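## Task

Lift the front cooling block, the one nearest the drawer handle, out of the open drawer of cooler COLD and set it down on deck slot D1, lying flat and held within the slot's locators. Its 4 loose tubes must all finish in the same bores they began in. The rear block must stay flat in its spot with every tube still in its bore, and plate P1 must remain on D2 unchanged. Finish with the gripper open and the arm moved away.

## Robot and tools

Robot: two 6-joint arms, left_arm and right_arm, each ending in a two-finger parallel gripper. The names are labels only; left_arm stands on the +y side. The idle arm may be parked out of the way. D1 is the deck slot beside COLD; D2 is the next one further along.

Frame: one shared world frame. Origin on the table surface midway between the arms, +x reaching out across the table, +z upward. Each state line (left_arm: ... | right_arm: ...) reports end_effector_position in metres, end_effector_quat_wxyz, and linear (m/s) and angular (rad/s) velocity. The reported hand position can be somewhat wrong, worse when the arm is stretched far. end_effector_position is the point between the pads when closed; fingers point along the gripper's +z and move apart along its y. Closed fingertips extend about 33 mm past that point, fully open about 9 mm. Closing pushes the tips roughly 24 mm further out, so keep that clearance above any surface before closing.

Tool execute_actions, argument actions: a list holding zero or one item. Empty list: no command, just the current state. An item with rows (1 to 15 rows) and optional steps (1 to 15, default 15): each row is applied for one control step of 1/30 s, and the final row repeats if steps exceed the row count. An item with only steps (up to 300): a wait, measured from the previous result. Optional pictures (true/false) decides if images are returned. A refused call moves nothing.

Each row is one flat list of 18 numbers covering both arms, even if one stays still. Numbers 1-9 are left_arm, 10-18 right_arm. Per arm: six absolute joint target angles in radians, in the order waist, shoulder, elbow, forearm roll, wrist pitch, wrist roll (same order as the Joint positions line); then gripper position, force_limit, speed, each in [-1, 1]. Joint ranges: elbow -2.792 to 2.792, all others -6.283 to 6.283. A target more than 0.010 rad beyond a range end, and further out than the last reported angle, gets the call refused. Actual ends may differ by up to 0.010 rad; a target past the real end is clipped there and a result may say "joint sent to its limit" (possibly about an earlier, still-running action). Missing that line does not prove there is room left.

Gripper numbers are absolute commands, not offsets. position: +1 fully open (140 mm), about -0.8 pads touching, -1 closes until blocked. force_limit: about 14 N at -1, 60 N at 0, 107 N at +1 (parts up to 40 mm wide). speed: about 30 mm/s at -1, 140 at 0, 250 at +1. To leave a gripper unchanged, resend its previous three values; a 0 is a real command. After gripping with -1, confirm object_status = 2. Codes: 0 moving, 1 blocked while opening, 2 blocked while closing (holding), 3 reached target or pads met (thin items may still be held). A new force_limit only applies during status 2 if position changes too, e.g. -1 to -0.98. position_measured is in nonlinear counts: 3 open, 230 pads together.

Motion: joint target speeds are capped (2.09 rad/s waist and shoulder, 3.14 elbow, 3.93 the wrist joints), with 0.3 s to accelerate; joints of one arm are synchronised. Each target is kept within a lead of the measured angle (0.456 rad waist/shoulder, 0.683 elbow, 0.854 wrist joints), and targets implying a hand jump over 70 mm are scaled back, so long moves need several calls. Arms keep driving toward the last row while you think or wait, until motion settles or a step is HELD. "joint command not followed" means a clearance check altered or blocked joint targets; HELD marks steps whose row was not (fully) sent.

Results also give Joint positions and velocities per arm, joint torques (with offset, scale error and noise), and Flange force: outside force on the gripper including held weight, noisy, biggest right after sudden stops; "no reading" means none available.

Faults: contact torque reaching a joint's load limit (waist 302, shoulder 302, elbow 142, forearm roll 40, wrist pitch 40, wrist roll 40 N m, held weight included), or any external force of 144 N on the arm, tool or load, halts that arm for 10 s, drops the rest of the call and lets it yield. MOTOR HOT warns of heating from holding loads; reaching the limit brakes the arm (OVER-TEMPERATURE FAULT).

Cameras: cam_high, cam_low (fixed, pinhole), cam_left_wrist, cam_right_wrist (fisheye, posed from joint readings), all 504x504, with calibrations supplied; they may be slightly off. zoom_image takes camera and region [x0, y0, x1, y1] in pixels, top-left origin, at most 504 by 504, and returns an enlarged view of that camera's latest image.

finished_scene takes scene (the current scene's number), ends it irreversibly, reports success and gives the next task. Replying without a tool call ends all remaining work.

Cautions: nothing may leave the table. COLD is free-standing: keep it upright, barely rotated, within a finger's width of its start. Its open drawer rolls when pushed. Keep tubes seated (carry the block level and gently), avoid drops, slams, hard pushes and arm-to-arm contact. Held parts may be tugged and loose items nudged at random.

Each tool is called after ">>>" in YAML: its name, and indented under it one key for each argument.

## Session

>>> execute_actions:
  actions: []

Scene clock: 0.00 s of 6600.00 s.
left_arm: end_effector_position=(+0.6260, +0.8893, +0.1101) position_measured=3 object_status=3 end_effector_quat_wxyz=(+0.601, -0.495, +0.530, -0.336) end_effector_velocity=(-0.000, -0.001, -0.001) end_effector_angular_velocity=(-0.002, +0.002, -0.001) | right_arm: end_effector_position=(+0.3426, -0.5769, +0.1953) position_measured=3 object_status=3 end_effector_quat_wxyz=(+0.571, +0.668, -0.232, -0.418) end_effector_velocity=(-0.000, -0.000, +0.000) end_effector_angular_velocity=(+0.001, -0.000, -0.000)
Joint positions: left_arm=[ 0.773  0.579  2.332 -2.768  1.304  0.227] | right_arm=[ 0.307  0.601  1.965 -0.378  2.115  2.642]
Joint velocities: left_arm=[-0.     0.     0.001  0.001 -0.001 -0.001] | right_arm=[-0.    -0.001  0.001 -0.    -0.    -0.001]
Joint torques (N m, as the joint torque sensors report them, + toward a larger angle): no reading
Flange force (N, the push that the arm receives, along the gripper's own x y z axes): no reading

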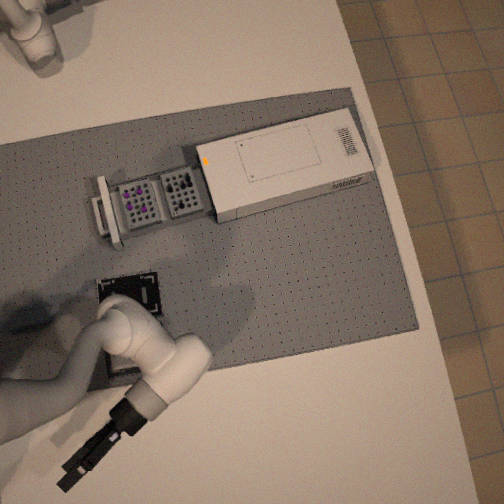

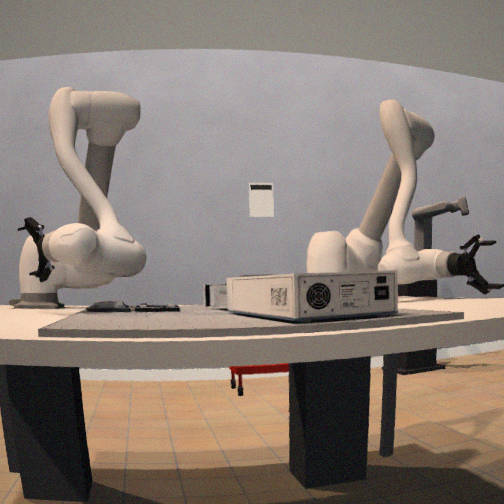

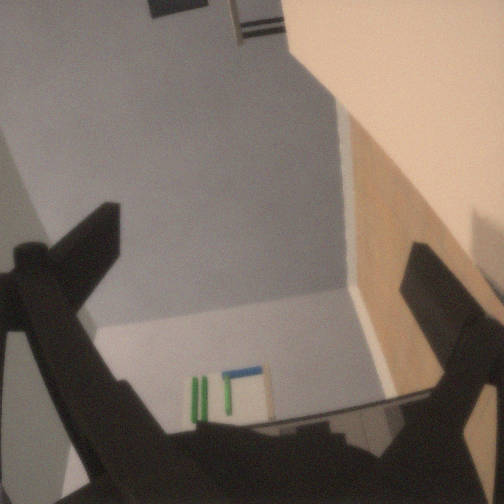

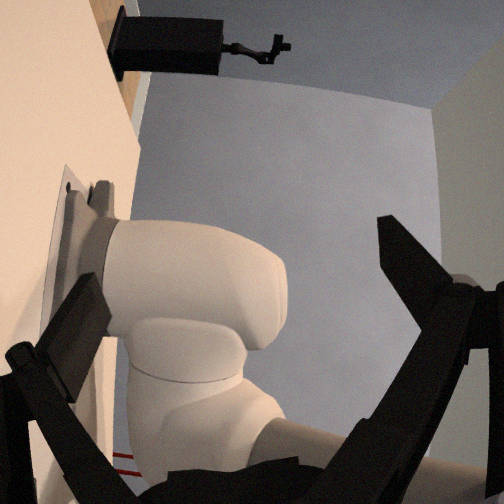

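>>> execute_actions:
  actions:
    - {"rows":[[0.773,0.579,2.332,-2.768,1.304,0.227,1,0,0,0.907,0.6466,0.9195,0,1.5755,2.642,1,0,0]],"steps":15}
  pictures: false

>>> execute_actions:
  actions:
    - {"steps":60}

Scene clock: 20.70 s of 6600.00 s.
left_arm: end_effector_position=(+0.6259, +0.8894, +0.1101) position_measured=3 object_status=3 end_effector_quat_wxyz=(+0.601, -0.495, +0.530, -0.336) end_effector_velocity=(-0.000, -0.001, -0.000) end_effector_angular_velocity=(-0.001, +0.000, -0.001) | right_arm: end_effector_position=(+0.4613, -0.3998, +0.1349) position_measured=3 object_status=3 end_effector_quat_wxyz=(+0.428, +0.832, -0.227, -0.270) end_effector_velocity=(+0.239, +0.439, -0.029) end_effector_angular_velocity=(+0.674, -0.758, +0.319)
Joint positions: left_arm=[ 0.773  0.579  2.332 -2.768  1.304  0.227] | right_arm=[ 0.513  0.618  1.653 -0.233  1.908  2.642]
Joint velocities: left_arm=[-0.     0.     0.001  0.001  0.001 -0.   ] | right_arm=[ 0.414  0.03  -0.676  0.243 -0.349 -0.   ]
Joint torques (N m, as the joint torque sensors report them, + toward a larger angle): left_arm=[  0.13 -67.71 -12.05  -1.37   2.85  -0.52] | right_arm=[ -0.42 -96.45 -30.72   2.35   2.48   0.52]
Flange force (N, the push that the arm receives, along the gripper's own x y z axes): left_arm=[1.9 1.0 -2.3] | right_arm=[4.1 -7.0 1.5]
Steps of this call (steps 1 to 90: nothing new was sent; then 17.20 s passed at rest; steps 91 to 105: all 15 steps of this action). Readings (joint positions | what the end effector reports):
91: left_arm=[0.773 0.579 2.332 -2.768 1.304 0.227] | right_arm=[0.307 0.601 1.965 -0.378 2.115 2.642] | left_arm position_measured=3 object_status=3 | right_arm position_measured=3 object_status=3
92: left_arm=[0.773 0.579 2.332 -2.768 1.304 0.227] | right_arm=[0.312 0.602 1.958 -0.374 2.110 2.642] | left_arm position_measured=3 object_status=3 | right_arm position_measured=3 object_status=3
94: left_arm=[0.773 0.579 2.332 -2.768 1.304 0.227] | right_arm=[0.342 0.605 1.912 -0.349 2.074 2.642] | left_arm position_measured=3 object_status=3 | right_arm position_measured=3 object_status=3
98: left_arm=[0.773 0.579 2.332 -2.768 1.304 0.227] | right_arm=[0.407 0.611 1.814 -0.299 2.003 2.642] | left_arm position_measured=3 object_status=3 | right_arm position_measured=3 object_status=3
105: the state above

Scene clock: 22.70 s of 6600.00 s.
left_arm: end_effector_position=(+0.6259, +0.8895, +0.1101) position_measured=3 object_status=3 end_effector_quat_wxyz=(+0.601, -0.495, +0.530, -0.336) end_effector_velocity=(+0.001, +0.000, +0.000) end_effector_angular_velocity=(+0.000, -0.000, -0.000) | right_arm: end_effector_position=(+0.5621, +0.1383, +0.3174) position_measured=3 object_status=3 end_effector_quat_wxyz=(+0.000, +0.996, -0.094, -0.000) end_effector_velocity=(-0.000, -0.001, +0.002) end_effector_angular_velocity=(+0.002, -0.001, -0.001)
Joint positions: left_arm=[ 0.773  0.579  2.332 -2.768  1.304  0.227] | right_arm=[0.907 0.647 0.919 0.    1.575 2.642]
Joint velocities: left_arm=[-0.     0.    -0.001 -0.    -0.    -0.   ] | right_arm=[-0.    -0.002 -0.     0.     0.     0.   ]
Joint torques (N m, as the joint torque sensors report them, + toward a larger angle): left_arm=[ -0.18 -68.41 -12.53  -1.12   2.66  -0.64] | right_arm=[   2.11 -110.37  -43.25    4.19    0.08    0.08]
Flange force (N, the push that the arm receives, along the gripper's own x y z axes): left_arm=[2.4 2.7 -3.0] | right_arm=[5.2 -5.3 2.9]
Steps of this call (steps 1 to 60: the robot went on to your last target). Readings (joint positions | what the end effector reports):
1: left_arm=[0.773 0.579 2.332 -2.768 1.304 0.227] | right_arm=[0.527 0.619 1.630 -0.225 1.897 2.642] | left_arm position_measured=3 object_status=3 | right_arm position_measured=3 object_status=3
2: left_arm=[0.773 0.579 2.332 -2.768 1.304 0.227] | right_arm=[0.540 0.620 1.607 -0.217 1.885 2.642] | left_arm position_measured=3 object_status=3 | right_arm position_measured=3 object_status=3
4: left_arm=[0.773 0.579 2.332 -2.768 1.304 0.227] | right_arm=[0.566 0.622 1.561 -0.202 1.864 2.642] | left_arm position_measured=3 object_status=3 | right_arm position_measured=3 object_status=3
8: left_arm=[0.773 0.579 2.332 -2.768 1.304 0.227] | right_arm=[0.614 0.626 1.469 -0.173 1.823 2.642] | left_arm position_measured=3 object_status=3 | right_arm position_measured=3 object_status=3
60: the state above
All arms were judged still, so your last target was given up. Only a new action makes them travel on or press farther. Fingers that are still opening or closing keep moving.
camera_calibration (this result's frames):
cam_left_wrist: T_world_to_cam=[[-0.0722674, 0.165177, -0.983613, 0.0102129], [-0.576803, 0.797627, 0.176323, -0.36021], [0.813681, 0.580093, 0.0376323, -0.843897], [0, 0, 0, 1]] pos_world=[0.479631, 0.775164, 0.105317]
cam_right_wrist: T_world_to_cam=[[-0.361484, -0.931131, 0.0482024, 0.310696], [-0.845913, 0.349265, 0.403045, 0.307973], [-0.392123, 0.104919, -0.91391, 0.686779], [0, 0, 0, 1]] pos_world=[0.642132, 0.109678, 0.488551]

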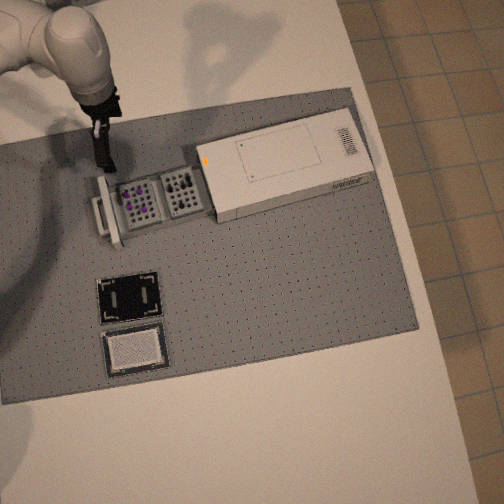

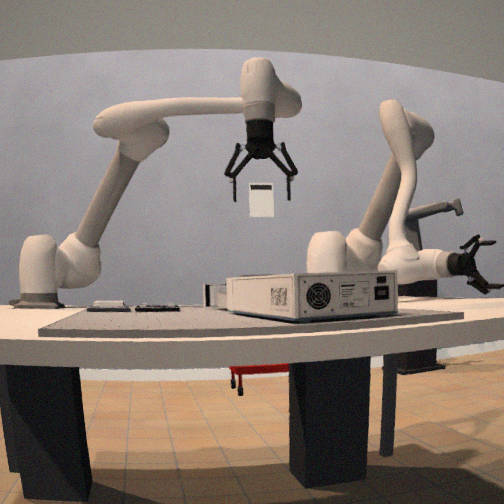

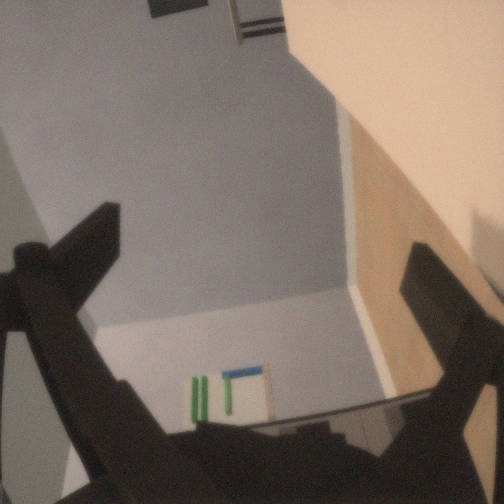

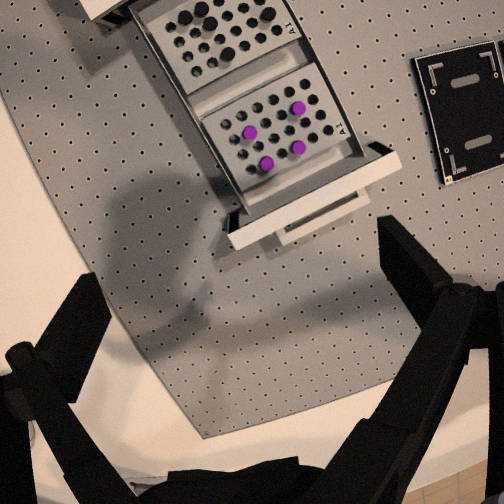

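>>> zoom_image:
  camera: "cam_right_wrist"
  region: [120, 0, 504, 260]

>>> zoom_image:
  camera: "cam_high"
  region: [60, 150, 260, 390]

>>> zoom_image:
  camera: "cam_low"
  region: [70, 260, 270, 340]

Region (120, 0, 504, 260) of cam_right_wrist's 504x504 image, scaled by 1.312, with more detail than that image has; it fills the top 341 rows of this view, and the rest is white.

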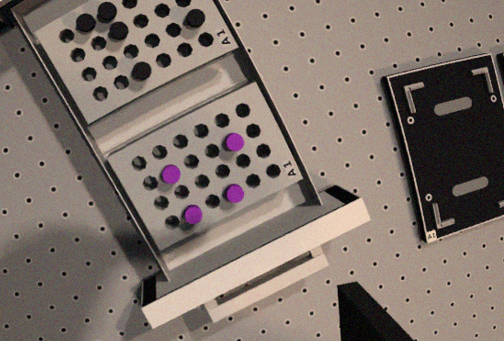

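Region (60, 150, 260, 390) of cam_high's 504x504 image, scaled by 2.100, with more detail than that image has.

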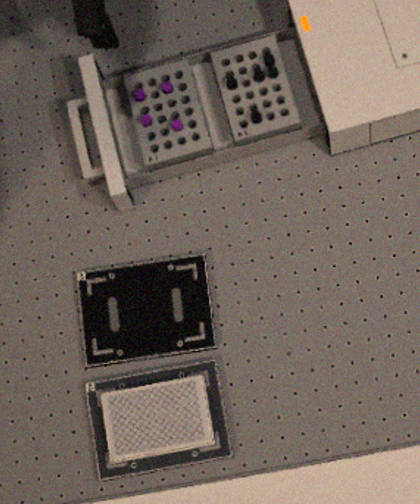

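Region (70, 260, 270, 340) of cam_low's 504x504 image, scaled by 2.520, with more detail than that image has; it fills the top 202 rows of this view, and the rest is white.

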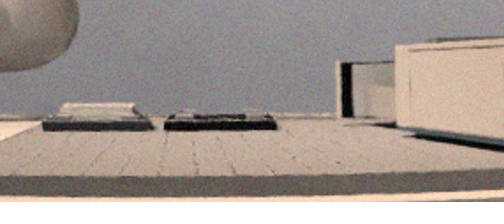

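>>> execute_actions:
  actions:
    - {"rows":[[0.773,0.579,2.332,-2.768,1.304,0.227,1,0,0,0.8561,0.6327,1.2468,0,1.2621,0.672,0.5,0,0]],"steps":15}
  pictures: false

>>> execute_actions:
  actions:
    - {"steps":30}

Scene clock: 44.87 s of 6600.00 s.
left_arm: end_effector_position=(+0.6259, +0.8895, +0.1101) position_measured=3 object_status=3 end_effector_quat_wxyz=(+0.601, -0.495, +0.530, -0.336) end_effector_velocity=(-0.000, +0.000, +0.000) end_effector_angular_velocity=(-0.000, +0.000, +0.000) | right_arm: end_effector_position=(+0.5768, +0.0998, +0.1870) position_measured=66 object_status=0 end_effector_quat_wxyz=(-0.000, +0.928, +0.372, -0.000) end_effector_velocity=(+0.006, -0.092, -0.232) end_effector_angular_velocity=(-0.003, +0.002, +3.339)
Joint positions: left_arm=[ 0.773  0.579  2.332 -2.768  1.304  0.227] | right_arm=[0.868 0.636 1.173 0.    1.333 1.652]
Joint velocities: left_arm=[ 0.001 -0.    -0.     0.001 -0.    -0.   ] | right_arm=[-0.072 -0.017  0.455 -0.001 -0.434 -3.411]
Joint torques (N m, as the joint torque sensors report them, + toward a larger angle): left_arm=[  0.3  -69.24 -12.43  -1.17   2.39  -0.72] | right_arm=[  -1.61 -111.43  -44.68    4.52    0.36   -0.16]
Flange force (N, the push that the arm receives, along the gripper's own x y z axes): left_arm=[3.5 4.6 -2.5] | right_arm=[4.6 -4.5 3.7]
Steps of this call (steps 1 to 90: nothing new was sent; then 18.67 s passed at rest; steps 91 to 105: all 15 steps of this action). Readings (joint positions | what the end effector reports):
91: left_arm=[0.773 0.579 2.332 -2.768 1.304 0.227] | right_arm=[0.907 0.647 0.920 0.000 1.575 2.642] | left_arm position_measured=3 object_status=3 | right_arm position_measured=3 object_status=0
92: left_arm=[0.773 0.579 2.332 -2.768 1.304 0.227] | right_arm=[0.907 0.646 0.922 0.000 1.572 2.633] | left_arm position_measured=3 object_status=3 | right_arm position_measured=7 object_status=0
94: left_arm=[0.773 0.579 2.332 -2.768 1.304 0.227] | right_arm=[0.904 0.645 0.945 0.000 1.550 2.574] | left_arm position_measured=3 object_status=3 | right_arm position_measured=22 object_status=0
98: left_arm=[0.773 0.579 2.332 -2.768 1.304 0.227] | right_arm=[0.889 0.642 1.038 0.000 1.462 2.311] | left_arm position_measured=3 object_status=3 | right_arm position_measured=52 object_status=0
105: the state above

Scene clock: 45.87 s of 6600.00 s.
left_arm: end_effector_position=(+0.6259, +0.8895, +0.1101) position_measured=3 object_status=3 end_effector_quat_wxyz=(+0.601, -0.495, +0.530, -0.336) end_effector_velocity=(-0.000, -0.000, +0.000) end_effector_angular_velocity=(+0.001, -0.000, -0.000) | right_arm: end_effector_position=(+0.5767, +0.0840, +0.1502) position_measured=66 object_status=3 end_effector_quat_wxyz=(-0.000, +0.648, +0.762, +0.000) end_effector_velocity=(+0.000, -0.000, +0.000) end_effector_angular_velocity=(+0.000, -0.000, -0.000)
Joint positions: left_arm=[ 0.773  0.579  2.332 -2.768  1.304  0.227] | right_arm=[0.856 0.633 1.247 0.    1.262 0.672]
Joint velocities: left_arm=[-0.    -0.     0.     0.     0.     0.001] | right_arm=[-0. -0.  0. -0.  0. -0.]
Joint torques (N m, as the joint torque sensors report them, + toward a larger angle): left_arm=[  0.36 -69.89 -12.28  -1.38   2.74  -0.35] | right_arm=[   0.47 -105.75  -41.34    3.54    0.48    0.33]
Flange force (N, the push that the arm receives, along the gripper's own x y z axes): left_arm=[2.8 5.4 -1.5] | right_arm=[1.0 2.8 4.7]
Steps of this call (steps 1 to 30: the robot went on to your last target). Readings (joint positions | what the end effector reports):
1: left_arm=[0.773 0.579 2.332 -2.768 1.304 0.227] | right_arm=[0.865 0.635 1.187 0.000 1.319 1.535] | left_arm position_measured=3 object_status=3 | right_arm position_measured=66 object_status=3
2: left_arm=[0.773 0.579 2.332 -2.768 1.304 0.227] | right_arm=[0.863 0.635 1.200 0.000 1.307 1.418] | left_arm position_measured=3 object_status=3 | right_arm position_measured=66 object_status=3
4: left_arm=[0.773 0.579 2.332 -2.768 1.304 0.227] | right_arm=[0.860 0.634 1.219 0.000 1.288 1.186] | left_arm position_measured=3 object_status=3 | right_arm position_measured=66 object_status=3
8: left_arm=[0.773 0.579 2.332 -2.768 1.304 0.227] | right_arm=[0.857 0.633 1.242 0.000 1.267 0.825] | left_arm position_measured=3 object_status=3 | right_arm position_measured=66 object_status=3
30: the state above
All arms were judged still, so your last target was given up. Only a new action makes them travel on or press farther. Fingers that are still opening or closing keep moving.
camera_calibration (this result's frames):
cam_left_wrist: T_world_to_cam=[[-0.0722681, 0.165174, -0.983613, 0.0102162], [-0.576815, 0.797619, 0.17632, -0.360199], [0.813672, 0.580105, 0.0376323, -0.843904], [0, 0, 0, 1]] pos_world=[0.479631, 0.775167, 0.105317]
cam_right_wrist: T_world_to_cam=[[0.998597, -0.0219822, 0.0481814, -0.587248], [-0.0395721, -0.914342, 0.403004, 0.047853], [0.0351954, -0.404345, -0.913929, 0.341718], [0, 0, 0, 1]] pos_world=[0.57629, 0.169017, 0.321315]

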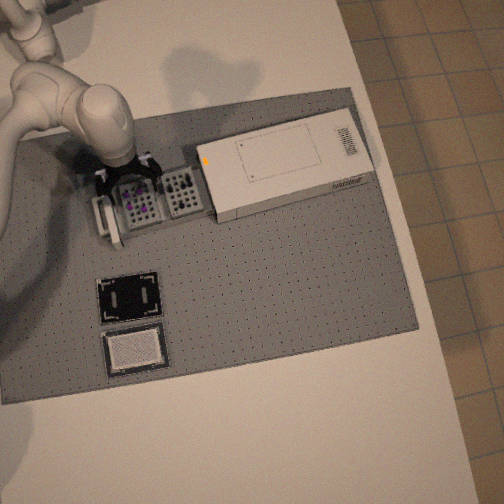

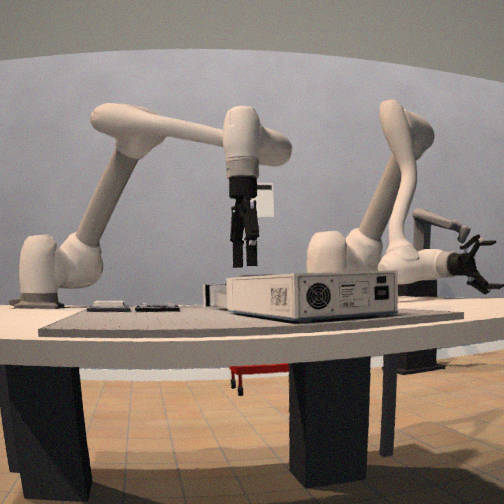

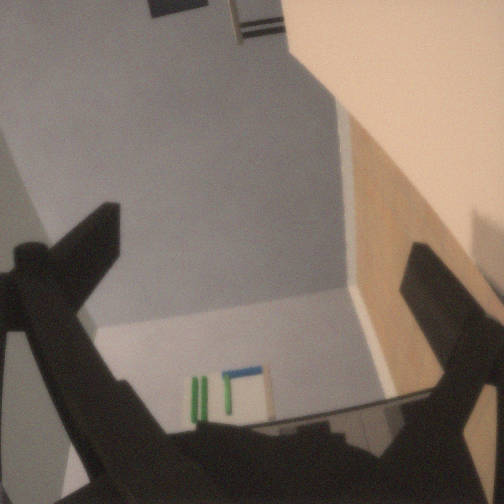

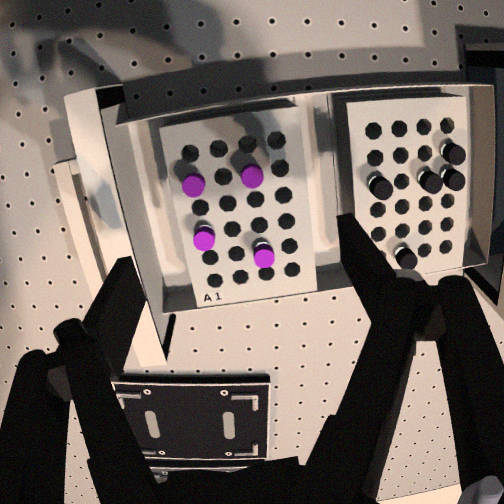

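>>> execute_actions:
  actions:
    - {"rows":[[0.773,0.579,2.332,-2.768,1.304,0.227,1,0,0,0.8508,0.6661,1.2944,0,1.1811,0.714,0.42,0,0]],"steps":15}
  pictures: false

>>> execute_actions:
  actions:
    - {"steps":10}

Scene clock: 54.77 s of 6600.00 s.
left_arm: end_effector_position=(+0.6259, +0.8895, +0.1101) position_measured=3 object_status=3 end_effector_quat_wxyz=(+0.601, -0.495, +0.530, -0.336) end_effector_velocity=(-0.001, +0.001, -0.001) end_effector_angular_velocity=(-0.001, +0.001, +0.003) | right_arm: end_effector_position=(+0.5810, +0.0816, +0.0951) position_measured=76 object_status=3 end_effector_quat_wxyz=(+0.000, +0.666, +0.746, +0.000) end_effector_velocity=(+0.000, +0.001, +0.001) end_effector_angular_velocity=(+0.002, -0.002, -0.000)
Joint positions: left_arm=[ 0.773  0.579  2.332 -2.768  1.304  0.227] | right_arm=[ 0.851  0.666  1.294 -0.     1.181  0.714]
Joint velocities: left_arm=[ 0.001  0.001  0.    -0.001 -0.001 -0.   ] | right_arm=[ 0.    -0.    -0.001  0.    -0.002  0.001]
Joint torques (N m, as the joint torque sensors report them, + toward a larger angle): left_arm=[  0.96 -69.99 -11.98  -1.15   2.56  -0.41] | right_arm=[  -1.98 -109.35  -40.33    3.78    0.13    0.18]
Flange force (N, the push that the arm receives, along the gripper's own x y z axes): left_arm=[4.5 5.8 -0.4] | right_arm=[5.5 2.8 5.7]
Steps of this call (steps 1 to 90: nothing new was sent; then 5.40 s passed at rest; steps 91 to 105: all 15 steps of this action). Readings (joint positions | what the end effector reports):
91: left_arm=[0.773 0.579 2.332 -2.768 1.304 0.227] | right_arm=[0.856 0.633 1.247 -0.000 1.262 0.672] | left_arm position_measured=3 object_status=3 | right_arm position_measured=66 object_status=0
92: left_arm=[0.773 0.579 2.332 -2.768 1.304 0.227] | right_arm=[0.856 0.636 1.252 0.000 1.253 0.676] | left_arm position_measured=3 object_status=3 | right_arm position_measured=70 object_status=0
94: left_arm=[0.773 0.579 2.332 -2.768 1.304 0.227] | right_arm=[0.853 0.655 1.279 -0.000 1.209 0.699] | left_arm position_measured=3 object_status=3 | right_arm position_measured=76 object_status=0
98: left_arm=[0.773 0.579 2.332 -2.768 1.304 0.227] | right_arm=[0.851 0.666 1.293 -0.000 1.182 0.713] | left_arm position_measured=3 object_status=3 | right_arm position_measured=76 object_status=0
105: the state above

Scene clock: 55.10 s of 6600.00 s.
left_arm: end_effector_position=(+0.6259, +0.8895, +0.1101) position_measured=3 object_status=3 end_effector_quat_wxyz=(+0.601, -0.495, +0.530, -0.336) end_effector_velocity=(+0.000, -0.001, -0.000) end_effector_angular_velocity=(+0.000, +0.000, -0.001) | right_arm: end_effector_position=(+0.5810, +0.0816, +0.0951) position_measured=76 object_status=3 end_effector_quat_wxyz=(+0.000, +0.666, +0.746, -0.000) end_effector_velocity=(-0.000, +0.001, +0.001) end_effector_angular_velocity=(+0.001, -0.001, +0.001)
Joint positions: left_arm=[ 0.773  0.579  2.332 -2.768  1.304  0.227] | right_arm=[ 0.851  0.666  1.294 -0.     1.181  0.714]
Joint velocities: left_arm=[-0.001 -0.     0.     0.    -0.     0.   ] | right_arm=[ 0. -0. -0.  0. -0. -0.]
Joint torques (N m, as the joint torque sensors report them, + toward a larger angle): left_arm=[  0.05 -70.77 -11.91  -1.25   2.56  -0.75] | right_arm=[   2.49 -108.74  -42.77    3.93    0.08    0.3 ]
Flange force (N, the push that the arm receives, along the gripper's own x y z axes): left_arm=[3.2 7.8 -0.5] | right_arm=[-4.0 0.1 7.0]
Steps of this call (steps 1 to 10: the robot went on to your last target). Readings (joint positions | what the end effector reports):
1: left_arm=[0.773 0.579 2.332 -2.768 1.304 0.227] | right_arm=[0.851 0.666 1.294 -0.000 1.181 0.714] | left_arm position_measured=3 object_status=3 | right_arm position_measured=76 object_status=3
2: left_arm=[0.773 0.579 2.332 -2.768 1.304 0.227] | right_arm=[0.851 0.666 1.294 -0.000 1.181 0.714] | left_arm position_measured=3 object_status=3 | right_arm position_measured=76 object_status=3
4: left_arm=[0.773 0.579 2.332 -2.768 1.304 0.227] | right_arm=[0.851 0.666 1.294 -0.000 1.181 0.714] | left_arm position_measured=3 object_status=3 | right_arm position_measured=76 object_status=3
8: left_arm=[0.773 0.579 2.332 -2.768 1.304 0.227] | right_arm=[0.851 0.666 1.294 -0.000 1.181 0.714] | left_arm position_measured=3 object_status=3 | right_arm position_measured=76 object_status=3
10: the state above
camera_calibration (this result's frames):
cam_left_wrist: T_world_to_cam=[[-0.0722678, 0.165174, -0.983613, 0.0102162], [-0.576815, 0.797619, 0.17632, -0.360199], [0.813672, 0.580105, 0.0376324, -0.843904], [0, 0, 0, 1]] pos_world=[0.479631, 0.775167, 0.105317]
cam_right_wrist: T_world_to_cam=[[0.996442, -0.0691698, 0.0481547, -0.583852], [-0.0827463, -0.911436, 0.403035, 0.0929289], [0.0160121, -0.405586, -0.913917, 0.301511], [0, 0, 0, 1]] pos_world=[0.584636, 0.166603, 0.266218]

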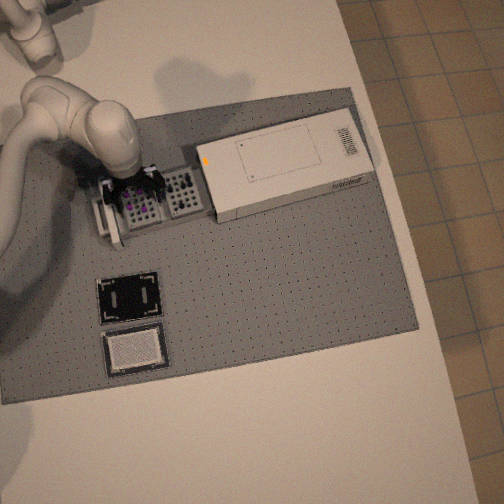

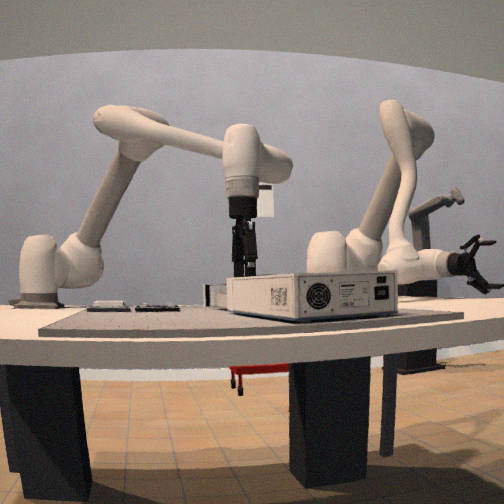

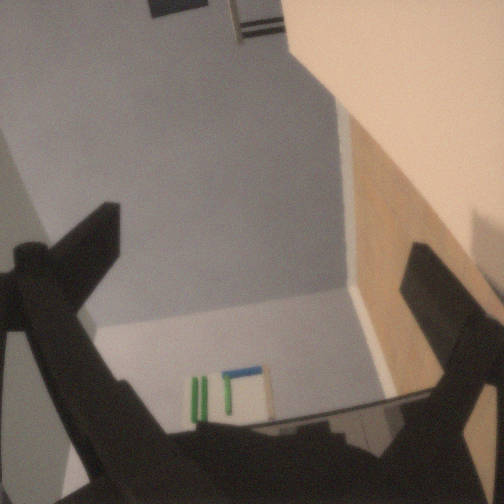

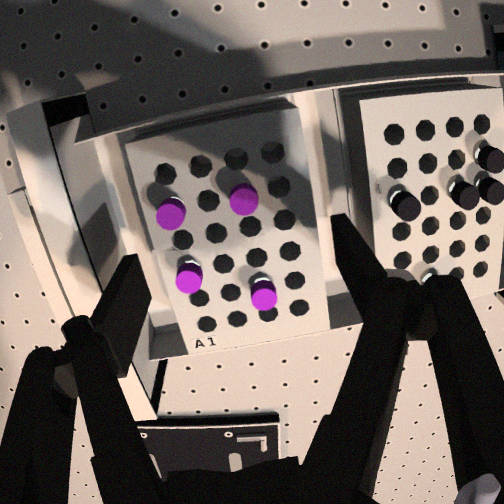

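>>> execute_actions:
  actions:
    - {"rows":[[0.773,0.579,2.332,-2.768,1.304,0.227,1,0,0,0.8508,0.6701,1.2991,0,1.1724,0.714,0.42,0,0],[0.773,0.579,2.332,-2.768,1.304,0.227,1,0,0,0.8508,0.6701,1.2991,0,1.1724,0.714,0.42,0,0],[0.773,0.579,2.332,-2.768,1.304,0.227,1,0,0,0.8508,0.6741,1.3037,0,1.1638,0.714,0.42,0,0],[0.773,0.579,2.332,-2.768,1.304,0.227,1,0,0,0.8508,0.6741,1.3037,0,1.1638,0.714,0.42,0,0],[0.773,0.579,2.332,-2.768,1.304,0.227,1,0,0,0.8508,0.6782,1.3084,0,1.155,0.714,0.42,0,0],[0.773,0.579,2.332,-2.768,1.304,0.227,1,0,0,0.8508,0.6782,1.3084,0,1.155,0.714,0.42,0,0],[0.773,0.579,2.332,-2.768,1.304,0.227,1,0,0,0.8508,0.6822,1.313,0,1.1464,0.714,0.42,0,0],[0.773,0.579,2.332,-2.768,1.304,0.227,1,0,0,0.8508,0.6822,1.313,0,1.1464,0.714,0.42,0,0],[0.773,0.579,2.332,-2.768,1.304,0.227,1,0,0,0.8508,0.6862,1.3177,0,1.1377,0.714,0.42,0,0]],"steps":15}

Scene clock: 60.43 s of 6600.00 s.
left_arm: end_effector_position=(+0.6259, +0.8895, +0.1101) position_measured=3 object_status=3 end_effector_quat_wxyz=(+0.601, -0.495, +0.530, -0.336) end_effector_velocity=(-0.000, -0.000, -0.000) end_effector_angular_velocity=(-0.000, +0.001, +0.001) | right_arm: end_effector_position=(+0.5810, +0.0817, +0.0653) position_measured=76 object_status=3 end_effector_quat_wxyz=(-0.000, +0.666, +0.746, +0.000) end_effector_velocity=(+0.001, +0.000, -0.005) end_effector_angular_velocity=(+0.001, -0.001, -0.000)
Joint positions: left_arm=[ 0.773  0.579  2.332 -2.768  1.304  0.227] | right_arm=[0.851 0.686 1.317 0.    1.138 0.714]
Joint velocities: left_arm=[-0.    -0.     0.001 -0.001 -0.     0.   ] | right_arm=[-0.     0.004  0.003 -0.001 -0.008  0.   ]
Joint torques (N m, as the joint torque sensors report them, + toward a larger angle): left_arm=[  0.73 -70.15 -11.93  -1.24   2.77  -0.61] | right_arm=[   3.48 -113.14  -39.95    3.74   -0.17    0.13]
Flange force (N, the push that the arm receives, along the gripper's own x y z axes): left_arm=[4.1 5.8 -0.4] | right_arm=[3.2 9.5 7.2]
Steps of this call (steps 1 to 15: the robot went on to your last target; steps 16 to 90: nothing new was sent; then 1.83 s passed at rest; steps 91 to 105: all 15 steps of this action). Readings (joint positions | what the end effector reports):
91: left_arm=[0.773 0.579 2.332 -2.768 1.304 0.227] | right_arm=[0.851 0.666 1.295 0.000 1.181 0.714] | left_arm position_measured=3 object_status=3 | right_arm position_measured=76 object_status=3
92: left_arm=[0.773 0.579 2.332 -2.768 1.304 0.227] | right_arm=[0.851 0.667 1.296 0.000 1.178 0.714] | left_arm position_measured=3 object_status=3 | right_arm position_measured=76 object_status=3
94: left_arm=[0.773 0.579 2.332 -2.768 1.304 0.227] | right_arm=[0.851 0.671 1.300 0.000 1.171 0.714] | left_arm position_measured=3 object_status=3 | right_arm position_measured=76 object_status=3
98: left_arm=[0.773 0.579 2.332 -2.768 1.304 0.227] | right_arm=[0.851 0.679 1.309 0.000 1.154 0.714] | left_arm position_measured=3 object_status=3 | right_arm position_measured=76 object_status=3
105: the state above
camera_calibration (this result's frames):
cam_left_wrist: T_world_to_cam=[[-0.0722682, 0.165173, -0.983613, 0.0102165], [-0.576815, 0.797619, 0.17632, -0.360199], [0.813672, 0.580105, 0.037632, -0.843904], [0, 0, 0, 1]] pos_world=[0.479631, 0.775167, 0.105317]
cam_right_wrist: T_world_to_cam=[[0.99644, -0.0692325, 0.0481149, -0.582425], [-0.0827859, -0.911471, 0.402947, 0.10501], [0.0159584, -0.405496, -0.913958, 0.274331], [0, 0, 0, 1]] pos_world=[0.584666, 0.166631, 0.236437]

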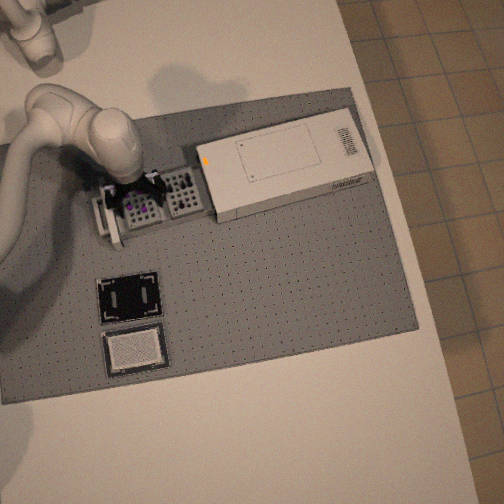

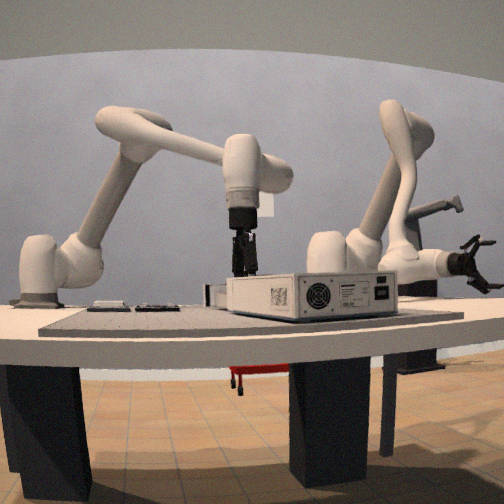

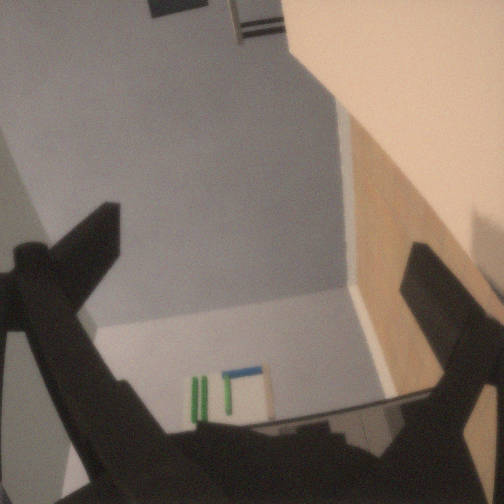

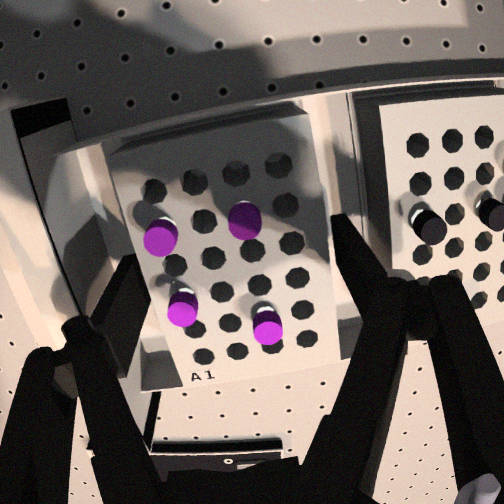

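>>> execute_actions:
  actions:
    - {"rows":[[0.773,0.579,2.332,-2.768,1.304,0.227,1,0,0,0.8508,0.6862,1.3177,0,1.1377,0.714,-1,0.7,-0.8]],"steps":15}
  pictures: false

>>> execute_actions:
  actions:
    - {"steps":10}
  pictures: false

Scene clock: 64.83 s of 6600.00 s.
left_arm: end_effector_position=(+0.6259, +0.8895, +0.1101) position_measured=3 object_status=3 end_effector_quat_wxyz=(+0.601, -0.495, +0.530, -0.336) end_effector_velocity=(-0.001, -0.001, -0.001) end_effector_angular_velocity=(-0.000, +0.003, -0.000) | right_arm: end_effector_position=(+0.5811, +0.0817, +0.0650) position_measured=105 object_status=0 end_effector_quat_wxyz=(+0.000, +0.666, +0.746, +0.000) end_effector_velocity=(-0.000, -0.000, +0.001) end_effector_angular_velocity=(-0.000, +0.000, +0.000)
Joint positions: left_arm=[ 0.773  0.579  2.332 -2.768  1.304  0.227] | right_arm=[ 0.851  0.686  1.318 -0.     1.138  0.714]
Joint velocities: left_arm=[-0.     0.     0.002  0.    -0.001  0.001] | right_arm=[ 0.    -0.001  0.     0.     0.001 -0.   ]
Joint torques (N m, as the joint torque sensors report them, + toward a larger angle): left_arm=[ -0.49 -68.38 -11.57  -1.49   2.86  -0.48] | right_arm=[  4.09 -88.23 -29.09   3.71  -1.58   0.11]
Flange force (N, the push that the arm receives, along the gripper's own x y z axes): left_arm=[0.1 3.0 -1.8] | right_arm=[-2.3 4.5 -19.8]
Steps of this call (steps 1 to 15: the robot went on to your last target; steps 16 to 90: nothing new was sent; then 0.90 s passed at rest; steps 91 to 105: all 15 steps of this action). Readings (joint positions | what the end effector reports):
91: left_arm=[0.773 0.579 2.332 -2.768 1.304 0.227] | right_arm=[0.851 0.686 1.318 -0.000 1.138 0.714] | left_arm position_measured=3 object_status=3 | right_arm position_measured=76 object_status=0
92: left_arm=[0.773 0.579 2.332 -2.768 1.304 0.227] | right_arm=[0.851 0.686 1.318 -0.000 1.138 0.714] | left_arm position_measured=3 object_status=3 | right_arm position_measured=78 object_status=0
94: left_arm=[0.773 0.579 2.332 -2.768 1.304 0.227] | right_arm=[0.851 0.686 1.318 -0.000 1.138 0.714] | left_arm position_measured=3 object_status=3 | right_arm position_measured=83 object_status=0
98: left_arm=[0.773 0.579 2.332 -2.768 1.304 0.227] | right_arm=[0.851 0.686 1.318 -0.000 1.138 0.714] | left_arm position_measured=3 object_status=3 | right_arm position_measured=95 object_status=0
105: the state above

Scene clock: 65.17 s of 6600.00 s.
left_arm: end_effector_position=(+0.6259, +0.8895, +0.1101) position_measured=3 object_status=3 end_effector_quat_wxyz=(+0.601, -0.495, +0.530, -0.336) end_effector_velocity=(+0.000, -0.000, +0.000) end_effector_angular_velocity=(+0.001, -0.000, -0.001) | right_arm: end_effector_position=(+0.5811, +0.0817, +0.0650) position_measured=105 object_status=2 end_effector_quat_wxyz=(+0.000, +0.666, +0.746, +0.000) end_effector_velocity=(+0.001, +0.001, +0.001) end_effector_angular_velocity=(+0.002, -0.002, -0.001)
Joint positions: left_arm=[ 0.773  0.579  2.332 -2.768  1.304  0.227] | right_arm=[ 0.851  0.686  1.318 -0.     1.138  0.714]
Joint velocities: left_arm=[-0.001 -0.001 -0.    -0.    -0.     0.   ] | right_arm=[-0.    -0.001 -0.001  0.    -0.001  0.001]
Joint torques (N m, as the joint torque sensors report them, + toward a larger angle): left_arm=[ -0.2  -69.53 -11.68  -1.24   2.79  -0.62] | right_arm=[  3.14 -86.2  -29.7    3.89  -1.98   0.34]
Flange force (N, the push that the arm receives, along the gripper's own x y z axes): left_arm=[1.9 4.7 -0.8] | right_arm=[-4.1 1.2 -21.0]
Steps of this call (steps 1 to 10: the robot went on to your last target). Readings (joint positions | what the end effector reports):
1: left_arm=[0.773 0.579 2.332 -2.768 1.304 0.227] | right_arm=[0.851 0.686 1.318 -0.000 1.138 0.714] | left_arm position_measured=3 object_status=3 | right_arm position_measured=105 object_status=0
2: left_arm=[0.773 0.579 2.332 -2.768 1.304 0.227] | right_arm=[0.851 0.686 1.318 -0.000 1.138 0.714] | left_arm position_measured=3 object_status=3 | right_arm position_measured=105 object_status=2
4: left_arm=[0.773 0.579 2.332 -2.768 1.304 0.227] | right_arm=[0.851 0.686 1.318 -0.000 1.138 0.714] | left_arm position_measured=3 object_status=3 | right_arm position_measured=105 object_status=2
8: left_arm=[0.773 0.579 2.332 -2.768 1.304 0.227] | right_arm=[0.851 0.686 1.318 -0.000 1.138 0.714] | left_arm position_measured=3 object_status=3 | right_arm position_measured=105 object_status=2
10: the state above

>>> execute_actions:
  actions:
    - {"rows":[[0.773,0.579,2.332,-2.768,1.304,0.227,1,0,0,0.8508,0.6849,1.3161,0,1.1406,0.714,-1,0.7,-0.8],[0.773,0.579,2.332,-2.768,1.304,0.227,1,0,0,0.8508,0.6835,1.3146,0,1.1435,0.714,-1,0.7,-0.8],[0.773,0.579,2.332,-2.768,1.304,0.227,1,0,0,0.8508,0.6815,1.3123,0,1.1478,0.714,-1,0.7,-0.8],[0.773,0.579,2.332,-2.768,1.304,0.227,1,0,0,0.8508,0.6795,1.3099,0,1.1522,0.714,-1,0.7,-0.8],[0.773,0.579,2.332,-2.768,1.304,0.227,1,0,0,0.8508,0.6768,1.3068,0,1.158,0.714,-1,0.7,-0.8],[0.773,0.579,2.332,-2.768,1.304,0.227,1,0,0,0.8508,0.6741,1.3037,0,1.1638,0.714,-1,0.7,-0.8],[0.773,0.579,2.332,-2.768,1.304,0.227,1,0,0,0.8508,0.6714,1.3006,0,1.1696,0.714,-1,0.7,-0.8],[0.773,0.579,2.332,-2.768,1.304,0.227,1,0,0,0.8508,0.6688,1.2975,0,1.1753,0.714,-1,0.7,-0.8],[0.773,0.579,2.332,-2.768,1.304,0.227,1,0,0,0.8508,0.6661,1.2944,0,1.1811,0.714,-1,0.7,-0.8],[0.773,0.579,2.332,-2.768,1.304,0.227,1,0,0,0.8508,0.6636,1.2909,0,1.1871,0.714,-1,0.7,-0.8],[0.773,0.579,2.332,-2.768,1.304,0.227,1,0,0,0.8508,0.6612,1.2874,0,1.193,0.714,-1,0.7,-0.8],[0.773,0.579,2.332,-2.768,1.304,0.227,1,0,0,0.8508,0.6588,1.2838,0,1.199,0.714,-1,0.7,-0.8],[0.773,0.579,2.332,-2.768,1.304,0.227,1,0,0,0.8508,0.6564,1.2802,0,1.205,0.714,-1,0.7,-0.8],[0.773,0.579,2.332,-2.768,1.304,0.227,1,0,0,0.8508,0.6546,1.2775,0,1.2095,0.714,-1,0.7,-0.8],[0.773,0.579,2.332,-2.768,1.304,0.227,1,0,0,0.8508,0.6534,1.2757,0,1.2125,0.714,-1,0.7,-0.8]],"steps":15}

Scene clock: 77.17 s of 6600.00 s.
left_arm: end_effector_position=(+0.6259, +0.8895, +0.1101) position_measured=3 object_status=3 end_effector_quat_wxyz=(+0.601, -0.495, +0.530, -0.336) end_effector_velocity=(-0.000, +0.001, +0.000) end_effector_angular_velocity=(-0.000, -0.000, +0.002) | right_arm: end_effector_position=(+0.5811, +0.0818, +0.1093) position_measured=105 object_status=2 end_effector_quat_wxyz=(-0.000, +0.666, +0.746, +0.000) end_effector_velocity=(+0.000, -0.000, +0.104) end_effector_angular_velocity=(+0.000, -0.000, -0.000)
Joint positions: left_arm=[ 0.773  0.579  2.332 -2.768  1.304  0.227] | right_arm=[0.851 0.658 1.282 0.    1.202 0.714]
Joint velocities: left_arm=[ 0.001  0.     0.    -0.001  0.    -0.   ] | right_arm=[-0.    -0.063 -0.09  -0.     0.152  0.   ]
Joint torques (N m, as the joint torque sensors report them, + toward a larger angle): left_arm=[ -1.5  -68.34 -12.09  -1.4    2.67  -0.78] | right_arm=[  -0.2  -112.05  -43.8     3.45   -0.09   -0.15]
Flange force (N, the push that the arm receives, along the gripper's own x y z axes): left_arm=[-1.4 3.7 -3.6] | right_arm=[2.1 1.9 13.2]
Steps of this call (steps 1 to 15: the robot went on to your last target; steps 16 to 90: nothing new was sent; then 8.50 s passed at rest; steps 91 to 105: all 15 steps of this action). Readings (joint positions | what the end effector reports):
91: left_arm=[0.773 0.579 2.332 -2.768 1.304 0.227] | right_arm=[0.851 0.686 1.318 0.000 1.138 0.714] | left_arm position_measured=3 object_status=3 | right_arm position_measured=105 object_status=2
92: left_arm=[0.773 0.579 2.332 -2.768 1.304 0.227] | right_arm=[0.851 0.686 1.317 0.000 1.139 0.714] | left_arm position_measured=3 object_status=3 | right_arm position_measured=105 object_status=2
94: left_arm=[0.773 0.579 2.332 -2.768 1.304 0.227] | right_arm=[0.851 0.684 1.315 0.000 1.144 0.714] | left_arm position_measured=3 object_status=3 | right_arm position_measured=105 object_status=2
98: left_arm=[0.773 0.579 2.332 -2.768 1.304 0.227] | right_arm=[0.851 0.675 1.305 0.000 1.162 0.714] | left_arm position_measured=3 object_status=3 | right_arm position_measured=105 object_status=2
105: the state above
camera_calibration (this result's frames):
cam_left_wrist: T_world_to_cam=[[-0.0722678, 0.165174, -0.983613, 0.0102162], [-0.576815, 0.797619, 0.17632, -0.360199], [0.813672, 0.580105, 0.0376325, -0.843904], [0, 0, 0, 1]] pos_world=[0.479631, 0.775167, 0.105317]
cam_right_wrist: T_world_to_cam=[[0.996441, -0.0691904, 0.0481475, -0.584637], [-0.0827609, -0.911468, 0.40296, 0.0873921], [0.016004, -0.405511, -0.91395, 0.31455], [0, 0, 0, 1]] pos_world=[0.584755, 0.166757, 0.280416]

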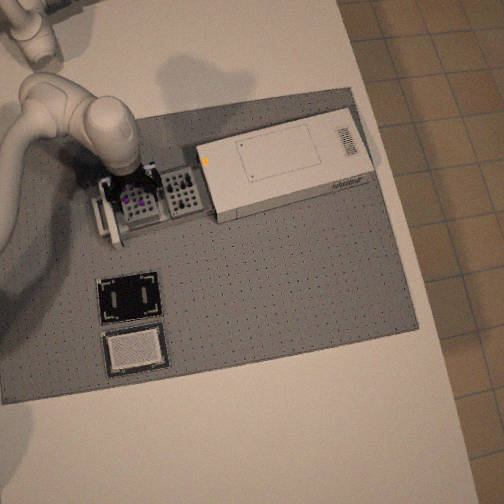

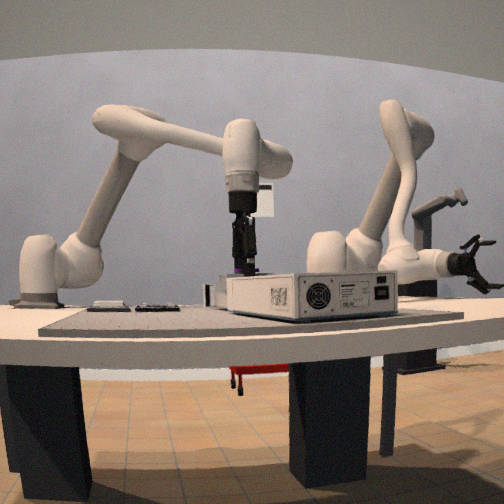

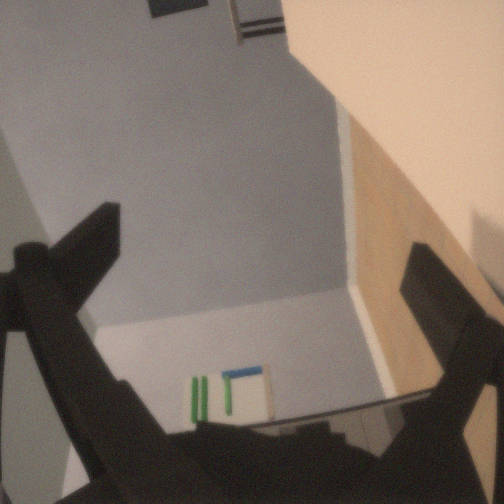

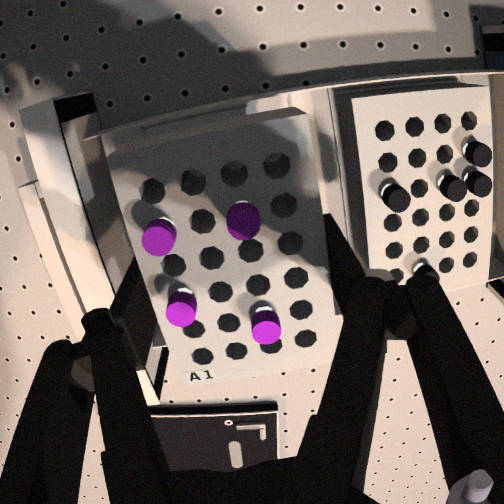

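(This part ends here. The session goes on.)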